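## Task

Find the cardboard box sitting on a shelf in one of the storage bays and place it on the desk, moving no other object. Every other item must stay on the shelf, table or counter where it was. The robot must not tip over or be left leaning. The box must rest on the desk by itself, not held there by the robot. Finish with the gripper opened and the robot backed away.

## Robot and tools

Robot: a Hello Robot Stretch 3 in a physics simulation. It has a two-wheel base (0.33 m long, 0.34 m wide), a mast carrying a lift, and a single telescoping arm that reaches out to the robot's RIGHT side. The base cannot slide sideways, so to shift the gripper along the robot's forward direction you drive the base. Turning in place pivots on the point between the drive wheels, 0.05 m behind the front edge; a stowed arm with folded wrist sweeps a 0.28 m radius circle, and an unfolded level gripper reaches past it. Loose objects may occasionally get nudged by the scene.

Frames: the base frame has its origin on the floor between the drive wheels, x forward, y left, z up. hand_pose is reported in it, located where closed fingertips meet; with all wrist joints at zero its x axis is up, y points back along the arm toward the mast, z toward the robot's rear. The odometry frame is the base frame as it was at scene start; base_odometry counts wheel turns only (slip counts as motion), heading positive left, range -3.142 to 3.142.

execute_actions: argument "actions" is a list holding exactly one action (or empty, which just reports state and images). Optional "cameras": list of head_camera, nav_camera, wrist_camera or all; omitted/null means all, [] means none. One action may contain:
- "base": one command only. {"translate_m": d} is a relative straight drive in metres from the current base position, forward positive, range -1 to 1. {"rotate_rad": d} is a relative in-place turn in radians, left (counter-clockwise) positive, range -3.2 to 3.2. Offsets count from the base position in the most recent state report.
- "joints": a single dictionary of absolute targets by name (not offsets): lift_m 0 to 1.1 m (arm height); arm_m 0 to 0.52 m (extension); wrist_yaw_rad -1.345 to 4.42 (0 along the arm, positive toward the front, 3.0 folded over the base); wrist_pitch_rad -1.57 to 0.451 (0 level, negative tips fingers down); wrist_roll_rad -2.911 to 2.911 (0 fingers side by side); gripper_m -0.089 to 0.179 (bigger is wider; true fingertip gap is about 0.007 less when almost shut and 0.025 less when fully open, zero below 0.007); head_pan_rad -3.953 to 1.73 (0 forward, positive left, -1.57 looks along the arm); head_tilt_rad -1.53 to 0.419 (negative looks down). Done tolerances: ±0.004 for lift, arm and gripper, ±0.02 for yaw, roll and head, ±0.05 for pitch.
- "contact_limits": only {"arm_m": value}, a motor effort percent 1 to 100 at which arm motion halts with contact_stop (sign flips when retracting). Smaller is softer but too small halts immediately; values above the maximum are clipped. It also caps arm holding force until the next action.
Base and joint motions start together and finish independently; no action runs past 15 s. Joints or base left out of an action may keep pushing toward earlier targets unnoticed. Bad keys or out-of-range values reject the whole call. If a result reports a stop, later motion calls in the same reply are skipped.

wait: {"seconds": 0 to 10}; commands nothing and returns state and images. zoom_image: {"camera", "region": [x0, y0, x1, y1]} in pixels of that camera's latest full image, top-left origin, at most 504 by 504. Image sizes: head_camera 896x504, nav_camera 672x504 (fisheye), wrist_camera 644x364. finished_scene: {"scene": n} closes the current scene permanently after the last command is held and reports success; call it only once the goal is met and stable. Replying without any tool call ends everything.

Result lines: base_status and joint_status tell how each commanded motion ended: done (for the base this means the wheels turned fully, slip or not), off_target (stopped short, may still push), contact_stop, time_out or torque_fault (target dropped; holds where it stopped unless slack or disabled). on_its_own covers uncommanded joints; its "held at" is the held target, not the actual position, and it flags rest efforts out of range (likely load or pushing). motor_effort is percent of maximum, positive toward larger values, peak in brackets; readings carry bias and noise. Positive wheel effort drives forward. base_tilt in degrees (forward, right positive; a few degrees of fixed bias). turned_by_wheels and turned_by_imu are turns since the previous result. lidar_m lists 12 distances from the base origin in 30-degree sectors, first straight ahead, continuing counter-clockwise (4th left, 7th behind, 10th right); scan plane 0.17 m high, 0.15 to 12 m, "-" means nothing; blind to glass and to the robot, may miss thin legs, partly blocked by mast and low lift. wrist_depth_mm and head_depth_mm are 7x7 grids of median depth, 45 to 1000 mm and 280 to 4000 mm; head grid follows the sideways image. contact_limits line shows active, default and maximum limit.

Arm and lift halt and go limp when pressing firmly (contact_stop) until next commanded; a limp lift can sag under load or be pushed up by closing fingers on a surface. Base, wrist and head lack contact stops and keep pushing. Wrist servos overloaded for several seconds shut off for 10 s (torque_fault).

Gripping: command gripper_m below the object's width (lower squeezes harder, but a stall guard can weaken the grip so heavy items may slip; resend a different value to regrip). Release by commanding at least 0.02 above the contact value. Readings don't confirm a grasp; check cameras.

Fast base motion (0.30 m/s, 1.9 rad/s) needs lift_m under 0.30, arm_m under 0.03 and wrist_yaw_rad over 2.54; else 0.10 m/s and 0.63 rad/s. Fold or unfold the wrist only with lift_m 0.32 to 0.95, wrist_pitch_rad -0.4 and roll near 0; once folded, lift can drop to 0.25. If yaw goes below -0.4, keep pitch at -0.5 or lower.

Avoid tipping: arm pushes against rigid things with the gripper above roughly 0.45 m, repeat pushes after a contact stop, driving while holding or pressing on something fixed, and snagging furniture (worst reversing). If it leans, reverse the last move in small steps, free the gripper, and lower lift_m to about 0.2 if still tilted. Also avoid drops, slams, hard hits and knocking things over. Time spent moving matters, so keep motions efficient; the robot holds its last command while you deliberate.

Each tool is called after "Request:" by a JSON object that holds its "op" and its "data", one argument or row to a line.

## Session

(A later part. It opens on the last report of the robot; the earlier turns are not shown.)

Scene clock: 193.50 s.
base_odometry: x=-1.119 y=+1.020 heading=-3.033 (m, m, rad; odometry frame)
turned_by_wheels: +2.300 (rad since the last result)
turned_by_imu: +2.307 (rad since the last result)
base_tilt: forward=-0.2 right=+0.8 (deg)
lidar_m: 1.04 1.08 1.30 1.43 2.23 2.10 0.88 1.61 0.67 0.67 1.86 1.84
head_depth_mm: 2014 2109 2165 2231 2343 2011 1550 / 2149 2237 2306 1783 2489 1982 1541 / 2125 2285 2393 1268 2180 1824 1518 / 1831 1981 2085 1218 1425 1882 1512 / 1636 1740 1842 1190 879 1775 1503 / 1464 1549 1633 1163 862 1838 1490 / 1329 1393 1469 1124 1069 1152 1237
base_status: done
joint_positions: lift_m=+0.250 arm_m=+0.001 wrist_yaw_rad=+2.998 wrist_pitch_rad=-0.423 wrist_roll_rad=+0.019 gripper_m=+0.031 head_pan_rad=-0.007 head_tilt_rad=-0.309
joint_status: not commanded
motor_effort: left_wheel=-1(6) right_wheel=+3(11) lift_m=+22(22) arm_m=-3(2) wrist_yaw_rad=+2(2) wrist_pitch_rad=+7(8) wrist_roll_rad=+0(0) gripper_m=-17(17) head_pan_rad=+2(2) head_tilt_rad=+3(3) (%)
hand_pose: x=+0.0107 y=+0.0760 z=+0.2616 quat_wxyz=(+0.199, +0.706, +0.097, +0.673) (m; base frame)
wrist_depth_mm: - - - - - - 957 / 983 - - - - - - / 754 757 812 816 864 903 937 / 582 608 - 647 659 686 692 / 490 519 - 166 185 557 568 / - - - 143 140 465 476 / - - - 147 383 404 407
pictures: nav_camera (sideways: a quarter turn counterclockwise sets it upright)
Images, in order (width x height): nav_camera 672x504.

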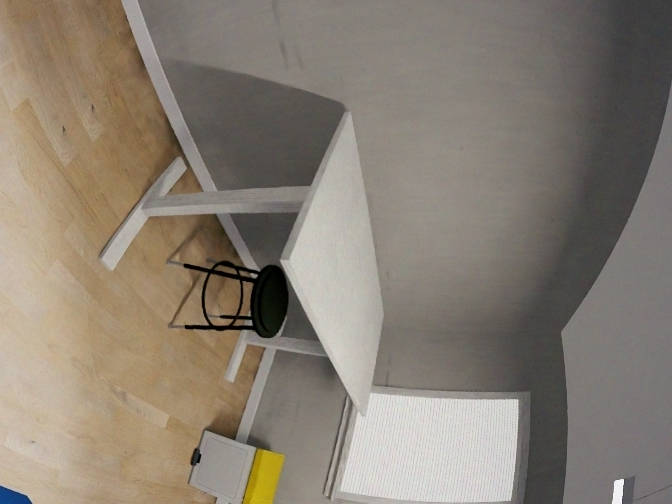

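Request:
{"op": "execute_actions", "data": {
  "actions": [
    {"base":{"translate_m":0.3}}
  ],
  "cameras": []
}}

Request:
{"op": "execute_actions", "data": {
  "actions": [
    {"base":{"rotate_rad":1.57}}
  ],
  "cameras": []
}}

Request:
{"op": "execute_actions", "data": {
  "actions": [
    {"joints":{"lift_m":0.93}}
  ],
  "cameras": []
}}

Request:
{"op": "execute_actions", "data": {
  "actions": [
    {"joints":{"wrist_yaw_rad":0}}
  ],
  "cameras": []
}}

Request:
{"op": "execute_actions", "data": {
  "actions": [
    {"joints":{"lift_m":1.03,"wrist_pitch_rad":0}}
  ],
  "cameras": ["wrist_camera"]
}}

Scene clock: 213.90 s.
base_odometry: x=-1.417 y=+0.987 heading=-3.034 (m, m, rad; odometry frame)
turned_by_wheels: +0.000 (rad since the last result)
turned_by_imu: -0.001 (rad since the last result)
base_tilt: forward=-0.2 right=+0.8 (deg)
lidar_m: 0.96 0.75 1.10 1.22 1.92 2.37 1.18 1.89 0.80 0.88 1.61 1.02
head_depth_mm: 1815 1892 1973 1342 2116 2004 1554 / 1949 2021 2108 1288 1841 1920 1541 / 1806 1953 2113 1256 759 1213 1480 / 1571 1686 1795 1213 745 1095 1515 / 1377 1479 1554 1184 732 547 1452 / 1240 1316 1395 1160 719 521 1388 / 1125 1188 1244 1131 707 515 1386
base_status: done
joint_positions: lift_m=+0.250 arm_m=+0.001 wrist_yaw_rad=+2.999 wrist_pitch_rad=-0.423 wrist_roll_rad=+0.019 gripper_m=+0.031 head_pan_rad=-0.007 head_tilt_rad=-0.309
joint_status: not commanded
motor_effort: left_wheel=-1(5) right_wheel=+3(8) lift_m=+22(22) arm_m=-3(2) wrist_yaw_rad=+2(2) wrist_pitch_rad=+8(8) wrist_roll_rad=+0(0) gripper_m=-17(17) head_pan_rad=+2(2) head_tilt_rad=+3(4) (%)
hand_pose: x=+0.0107 y=+0.0760 z=+0.2616 quat_wxyz=(+0.199, +0.706, +0.097, +0.673) (m; base frame)
wrist_depth_mm: - - - - - 939 821 / 978 - - - - 980 859 / 741 757 808 820 854 882 850 / 591 610 - 648 662 675 696 / 494 518 - 166 184 548 571 / - - - 143 140 468 472 / - - - 147 387 400 407
pictures: none
No camera images: the call's "cameras" was empty. Leave "cameras" out to get every camera's image.

Scene clock: 216.17 s.
base_odometry: x=-1.417 y=+0.987 heading=-1.464 (m, m, rad; odometry frame)
turned_by_wheels: +1.570 (rad since the last result)
turned_by_imu: +1.574 (rad since the last result)
base_tilt: forward=-0.3 right=+0.8 (deg)
lidar_m: 1.22 1.92 2.38 1.18 1.96 0.80 0.88 1.61 1.02 0.96 0.75 1.11
head_depth_mm: 957 997 1032 1078 1119 1170 1215 / 1013 1058 1107 1150 1196 1258 1320 / 1094 1141 1183 1242 1299 1352 1418 / 1175 1219 1272 1345 1414 1484 1490 / 1249 1321 1384 1452 1537 1636 1502 / 1358 1435 1511 1598 1721 1771 1492 / 1495 1570 1659 1777 1894 1873 1470
base_status: done
joint_positions: lift_m=+0.250 arm_m=+0.001 wrist_yaw_rad=+2.999 wrist_pitch_rad=-0.423 wrist_roll_rad=+0.019 gripper_m=+0.031 head_pan_rad=-0.007 head_tilt_rad=-0.309
joint_status: not commanded
motor_effort: left_wheel=-1(5) right_wheel=+3(10) lift_m=+22(22) arm_m=-2(3) wrist_yaw_rad=+1(2) wrist_pitch_rad=+8(8) wrist_roll_rad=+0(0) gripper_m=-17(17) head_pan_rad=+2(2) head_tilt_rad=+4(3) (%)
hand_pose: x=+0.0107 y=+0.0760 z=+0.2616 quat_wxyz=(+0.199, +0.706, +0.097, +0.673) (m; base frame)
wrist_depth_mm: - - - - - - - / - - - - - - - / 746 755 806 817 853 893 929 / 592 604 - 640 665 688 710 / 490 520 - 166 185 539 569 / - - - 143 140 468 473 / - - - 147 386 401 407
pictures: none
No camera images: the call's "cameras" was empty. Leave "cameras" out to get every camera's image.

Scene clock: 223.17 s.
base_odometry: x=-1.417 y=+0.987 heading=-1.464 (m, m, rad; odometry frame)
turned_by_wheels: +0.000 (rad since the last result)
turned_by_imu: -0.001 (rad since the last result)
base_tilt: forward=-0.2 right=+0.8 (deg)
lidar_m: 1.21 1.91 2.38 1.18 1.97 0.80 0.88 1.61 1.02 0.96 0.75 1.11
head_depth_mm: 965 1000 1041 1078 1119 1166 1219 / 1024 1061 1107 1151 1203 1260 1315 / 1081 1136 1187 1242 1292 1359 1416 / 1174 1225 1278 1350 1404 1485 1487 / 1258 1322 1382 1449 1548 1632 1491 / 1361 1436 1515 1603 1704 1760 1498 / 1491 1575 1681 1774 1883 1879 1473
base_status: not commanded
joint_positions: lift_m=+0.930 arm_m=+0.001 wrist_yaw_rad=+2.999 wrist_pitch_rad=-0.424 wrist_roll_rad=+0.019 gripper_m=+0.031 head_pan_rad=-0.007 head_tilt_rad=-0.309
joint_status: all done
motor_effort: left_wheel=+0(0) right_wheel=+2(3) lift_m=+31(35) arm_m=-3(2) wrist_yaw_rad=+1(3) wrist_pitch_rad=+8(7) wrist_roll_rad=+0(0) gripper_m=-17(17) head_pan_rad=+2(2) head_tilt_rad=+3(3) (%)
hand_pose: x=+0.0107 y=+0.0759 z=+0.9412 quat_wxyz=(+0.199, +0.706, +0.097, +0.673) (m; base frame)
wrist_depth_mm: - - - - - - - / - - - - - - - / - - - - - - - / - - - - - - - / - - - 166 184 - - / 839 - - 142 140 - - / 878 - - 152 - - -
pictures: none
No camera images: the call's "cameras" was empty. Leave "cameras" out to get every camera's image.

Scene clock: 227.50 s.
base_odometry: x=-1.417 y=+0.987 heading=-1.464 (m, m, rad; odometry frame)
turned_by_wheels: +0.000 (rad since the last result)
turned_by_imu: +0.000 (rad since the last result)
base_tilt: forward=-0.3 right=+0.9 (deg)
lidar_m: 1.22 1.92 2.39 1.18 1.97 0.80 0.88 1.62 1.03 0.96 0.75 1.11
head_depth_mm: 964 1001 1040 1076 1121 1164 1226 / 1024 1067 1103 1152 1203 1256 1314 / 1088 1133 1186 1250 1298 1358 1417 / 1173 1221 1278 1338 1408 1480 1489 / 1251 1319 1393 1461 1548 1645 1496 / 1357 1436 1511 1597 1699 1767 1490 / 1498 1567 1679 1772 1909 1890 1479
base_status: not commanded
joint_positions: lift_m=+0.930 arm_m=+0.000 wrist_yaw_rad=+0.002 wrist_pitch_rad=-0.432 wrist_roll_rad=+0.019 gripper_m=+0.031 head_pan_rad=-0.007 head_tilt_rad=-0.309
joint_status: all done
motor_effort: left_wheel=+1(9) right_wheel=+1(8) lift_m=+31(32) arm_m=+1(3) wrist_yaw_rad=-2(78) wrist_pitch_rad=+11(16) wrist_roll_rad=+0(0) gripper_m=-15(21) head_pan_rad=+1(2) head_tilt_rad=+3(3) (%)
hand_pose: x=-0.0212 y=-0.3679 z=+0.9394 quat_wxyz=(+0.685, +0.151, -0.697, -0.153) (m; base frame)
wrist_depth_mm: 675 440 469 511 557 609 - / 746 314 302 318 350 - - / 821 910 224 248 - - - / 862 - 636 - 964 - - / 929 - - - - - - / 986 - - 145 140 - - / - - - 141 - - -
pictures: none
No camera images: the call's "cameras" was empty. Leave "cameras" out to get every camera's image.

Scene clock: 229.23 s.
base_odometry: x=-1.417 y=+0.987 heading=-1.464 (m, m, rad; odometry frame)
turned_by_wheels: +0.000 (rad since the last result)
turned_by_imu: +0.000 (rad since the last result)
base_tilt: forward=-0.3 right=+0.7 (deg)
lidar_m: 1.22 1.91 2.38 1.18 1.97 0.80 0.88 1.61 1.02 0.96 0.75 1.10
head_depth_mm: 961 995 1035 1078 1115 1169 1226 / 1022 1066 1105 1154 1205 1256 1313 / 1092 1139 1185 1237 1299 1358 1412 / 1170 1215 1284 1347 1417 1485 1487 / 1262 1314 1391 1463 1550 1622 1513 / 1371 1429 1523 1603 1698 1766 1495 / 1489 1564 1676 1789 1888 1865 1480
base_status: not commanded
joint_positions: lift_m=+1.030 arm_m=+0.000 wrist_yaw_rad=+0.002 wrist_pitch_rad=-0.037 wrist_roll_rad=+0.019 gripper_m=+0.031 head_pan_rad=-0.007 head_tilt_rad=-0.309
joint_status: all done
motor_effort: left_wheel=+1(1) right_wheel=+1(1) lift_m=+32(32) arm_m=+0(0) wrist_yaw_rad=-2(3) wrist_pitch_rad=+12(13) wrist_roll_rad=+0(0) gripper_m=-15(14) head_pan_rad=+2(2) head_tilt_rad=+3(3) (%)
hand_pose: x=-0.0210 y=-0.4004 z=+1.1350 quat_wxyz=(+0.701, +0.014, -0.713, -0.013) (m; base frame)
wrist_depth_mm: 700 827 997 - - - - / 719 838 - - - - - / 756 885 - - - - - / 767 797 911 - - - - / 779 528 593 611 711 884 - / 833 424 392 144 139 - - / 857 335 325 139 988 - -
pictures: wrist_camera
Images, in order (width x height): wrist_camera 644x364.

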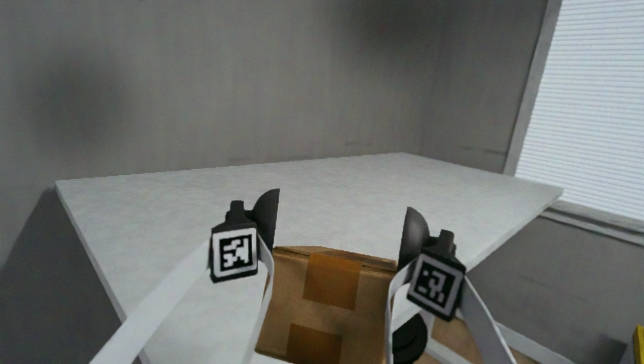

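Request:
{"op": "execute_actions", "data": {
  "actions": [
    {"joints":{"lift_m":1.09,"arm_m":0.4}}
  ],
  "cameras": []
}}

Request:
{"op": "execute_actions", "data": {
  "actions": [
    {"joints":{"gripper_m":0.17}}
  ],
  "cameras": []
}}

Request:
{"op": "execute_actions", "data": {
  "actions": [
    {"joints":{"arm_m":0.0}}
  ],
  "cameras": ["wrist_camera"]
}}

Scene clock: 238.87 s.
base_odometry: x=-1.417 y=+0.987 heading=-1.464 (m, m, rad; odometry frame)
turned_by_wheels: +0.000 (rad since the last result)
turned_by_imu: -0.001 (rad since the last result)
base_tilt: forward=-0.3 right=+0.9 (deg)
lidar_m: 1.22 1.92 2.39 1.18 1.97 0.80 0.88 1.61 1.02 0.96 0.75 1.11
head_depth_mm: 959 994 1038 1079 1121 1173 1216 / 1024 1067 1105 1152 1198 1263 1311 / 1090 1132 1184 1234 1299 1359 1423 / 1169 1223 1276 1339 1406 1489 1489 / 1255 1315 1387 1458 1544 1627 1501 / 1368 1433 1524 1613 1716 1762 1498 / 1482 1570 1680 1763 1896 1873 1472
base_status: not commanded
joint_positions: lift_m=+1.090 arm_m=+0.400 wrist_yaw_rad=+0.001 wrist_pitch_rad=-0.036 wrist_roll_rad=+0.019 gripper_m=+0.031 head_pan_rad=-0.007 head_tilt_rad=-0.309
joint_status: all done
motor_effort: left_wheel=+1(0) right_wheel=+1(1) lift_m=+32(33) arm_m=+4(8) wrist_yaw_rad=+0(2) wrist_pitch_rad=+12(12) wrist_roll_rad=+0(0) gripper_m=-15(14) head_pan_rad=+2(2) head_tilt_rad=+3(4) (%)
hand_pose: x=-0.0212 y=-0.7999 z=+1.1952 quat_wxyz=(+0.701, +0.013, -0.713, -0.013) (m; base frame)
wrist_depth_mm: 517 593 732 895 - - - / 531 619 750 963 - - - / 553 656 810 - - - - / 577 689 831 - - - - / 577 658 754 757 885 909 981 / 468 497 485 143 139 624 647 / 382 396 397 138 433 471 489
pictures: none
No camera images: the call's "cameras" was empty. Leave "cameras" out to get every camera's image.

Scene clock: 240.77 s.
base_odometry: x=-1.417 y=+0.987 heading=-1.464 (m, m, rad; odometry frame)
turned_by_wheels: +0.000 (rad since the last result)
turned_by_imu: +0.000 (rad since the last result)
base_tilt: forward=-0.3 right=+0.8 (deg)
lidar_m: 1.22 1.93 2.38 1.18 1.96 0.80 0.88 1.61 1.02 0.96 0.75 1.11
head_depth_mm: 961 998 1035 1075 1120 1169 1219 / 1020 1059 1104 1149 1205 1257 1316 / 1092 1135 1185 1237 1303 1355 1423 / 1163 1224 1280 1335 1414 1484 1492 / 1264 1317 1386 1455 1535 1631 1500 / 1364 1429 1516 1601 1706 1773 1490 / 1484 1572 1669 1786 1895 1887 1473
base_status: not commanded
joint_positions: lift_m=+1.090 arm_m=+0.400 wrist_yaw_rad=+0.001 wrist_pitch_rad=-0.027 wrist_roll_rad=+0.019 gripper_m=+0.170 head_pan_rad=-0.007 head_tilt_rad=-0.309
joint_status: all done
motor_effort: left_wheel=+0(1) right_wheel=+1(1) lift_m=+32(31) arm_m=+3(3) wrist_yaw_rad=-2(0) wrist_pitch_rad=+9(12) wrist_roll_rad=+0(0) gripper_m=+0(100) head_pan_rad=+2(2) head_tilt_rad=+4(3) (%)
hand_pose: x=-0.0212 y=-0.8002 z=+1.1974 quat_wxyz=(+0.701, +0.010, -0.713, -0.010) (m; base frame)
wrist_depth_mm: 517 602 726 922 - - - / 533 620 759 973 - - - / 545 645 798 - - - - / 570 649 824 - - - - / 581 - 708 770 847 974 - / 478 488 527 555 593 623 691 / 379 396 416 432 451 458 508
pictures: none
No camera images: the call's "cameras" was empty. Leave "cameras" out to get every camera's image.

Scene clock: 244.90 s.
base_odometry: x=-1.417 y=+0.987 heading=-1.464 (m, m, rad; odometry frame)
turned_by_wheels: +0.000 (rad since the last result)
turned_by_imu: -0.001 (rad since the last result)
base_tilt: forward=-0.1 right=+0.9 (deg)
lidar_m: 1.22 1.92 2.38 1.18 1.97 0.80 0.88 1.61 1.02 0.96 0.75 1.10
head_depth_mm: 961 1000 1037 1073 1117 1167 1218 / 1019 1060 1111 1148 1207 1261 1316 / 1090 1138 1181 1240 1303 1365 1413 / 1177 1220 1281 1338 1409 1485 1495 / 1261 1317 1382 1465 1544 1631 1501 / 1363 1436 1516 1607 1697 1762 1485 / 1475 1561 1659 1785 1903 1874 1477
base_status: not commanded
joint_positions: lift_m=+1.090 arm_m=+0.001 wrist_yaw_rad=+0.001 wrist_pitch_rad=-0.026 wrist_roll_rad=+0.019 gripper_m=+0.170 head_pan_rad=-0.007 head_tilt_rad=-0.309
joint_status: all done
motor_effort: left_wheel=+1(1) right_wheel=+1(1) lift_m=+31(31) arm_m=-2(8) wrist_yaw_rad=+0(1) wrist_pitch_rad=+9(9) wrist_roll_rad=+0(0) gripper_m=+0(0) head_pan_rad=+2(2) head_tilt_rad=+4(4) (%)
hand_pose: x=-0.0213 y=-0.4010 z=+1.1977 quat_wxyz=(+0.701, +0.010, -0.713, -0.009) (m; base frame)
wrist_depth_mm: 697 814 966 - - - - / 721 862 - - - - - / 755 875 - - - - - / 766 890 - - - - - / 771 - 721 765 850 979 - / 816 486 531 555 588 - - / 886 418 419 434 501 - -
pictures: wrist_camera
Images, in order (width x height): wrist_camera 644x364.

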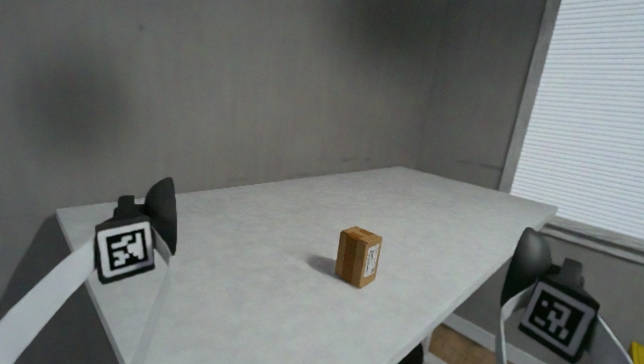

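Request:
{"op": "finished_scene", "data": {
  "scene": 2
}}

The scene is finished: the task was done.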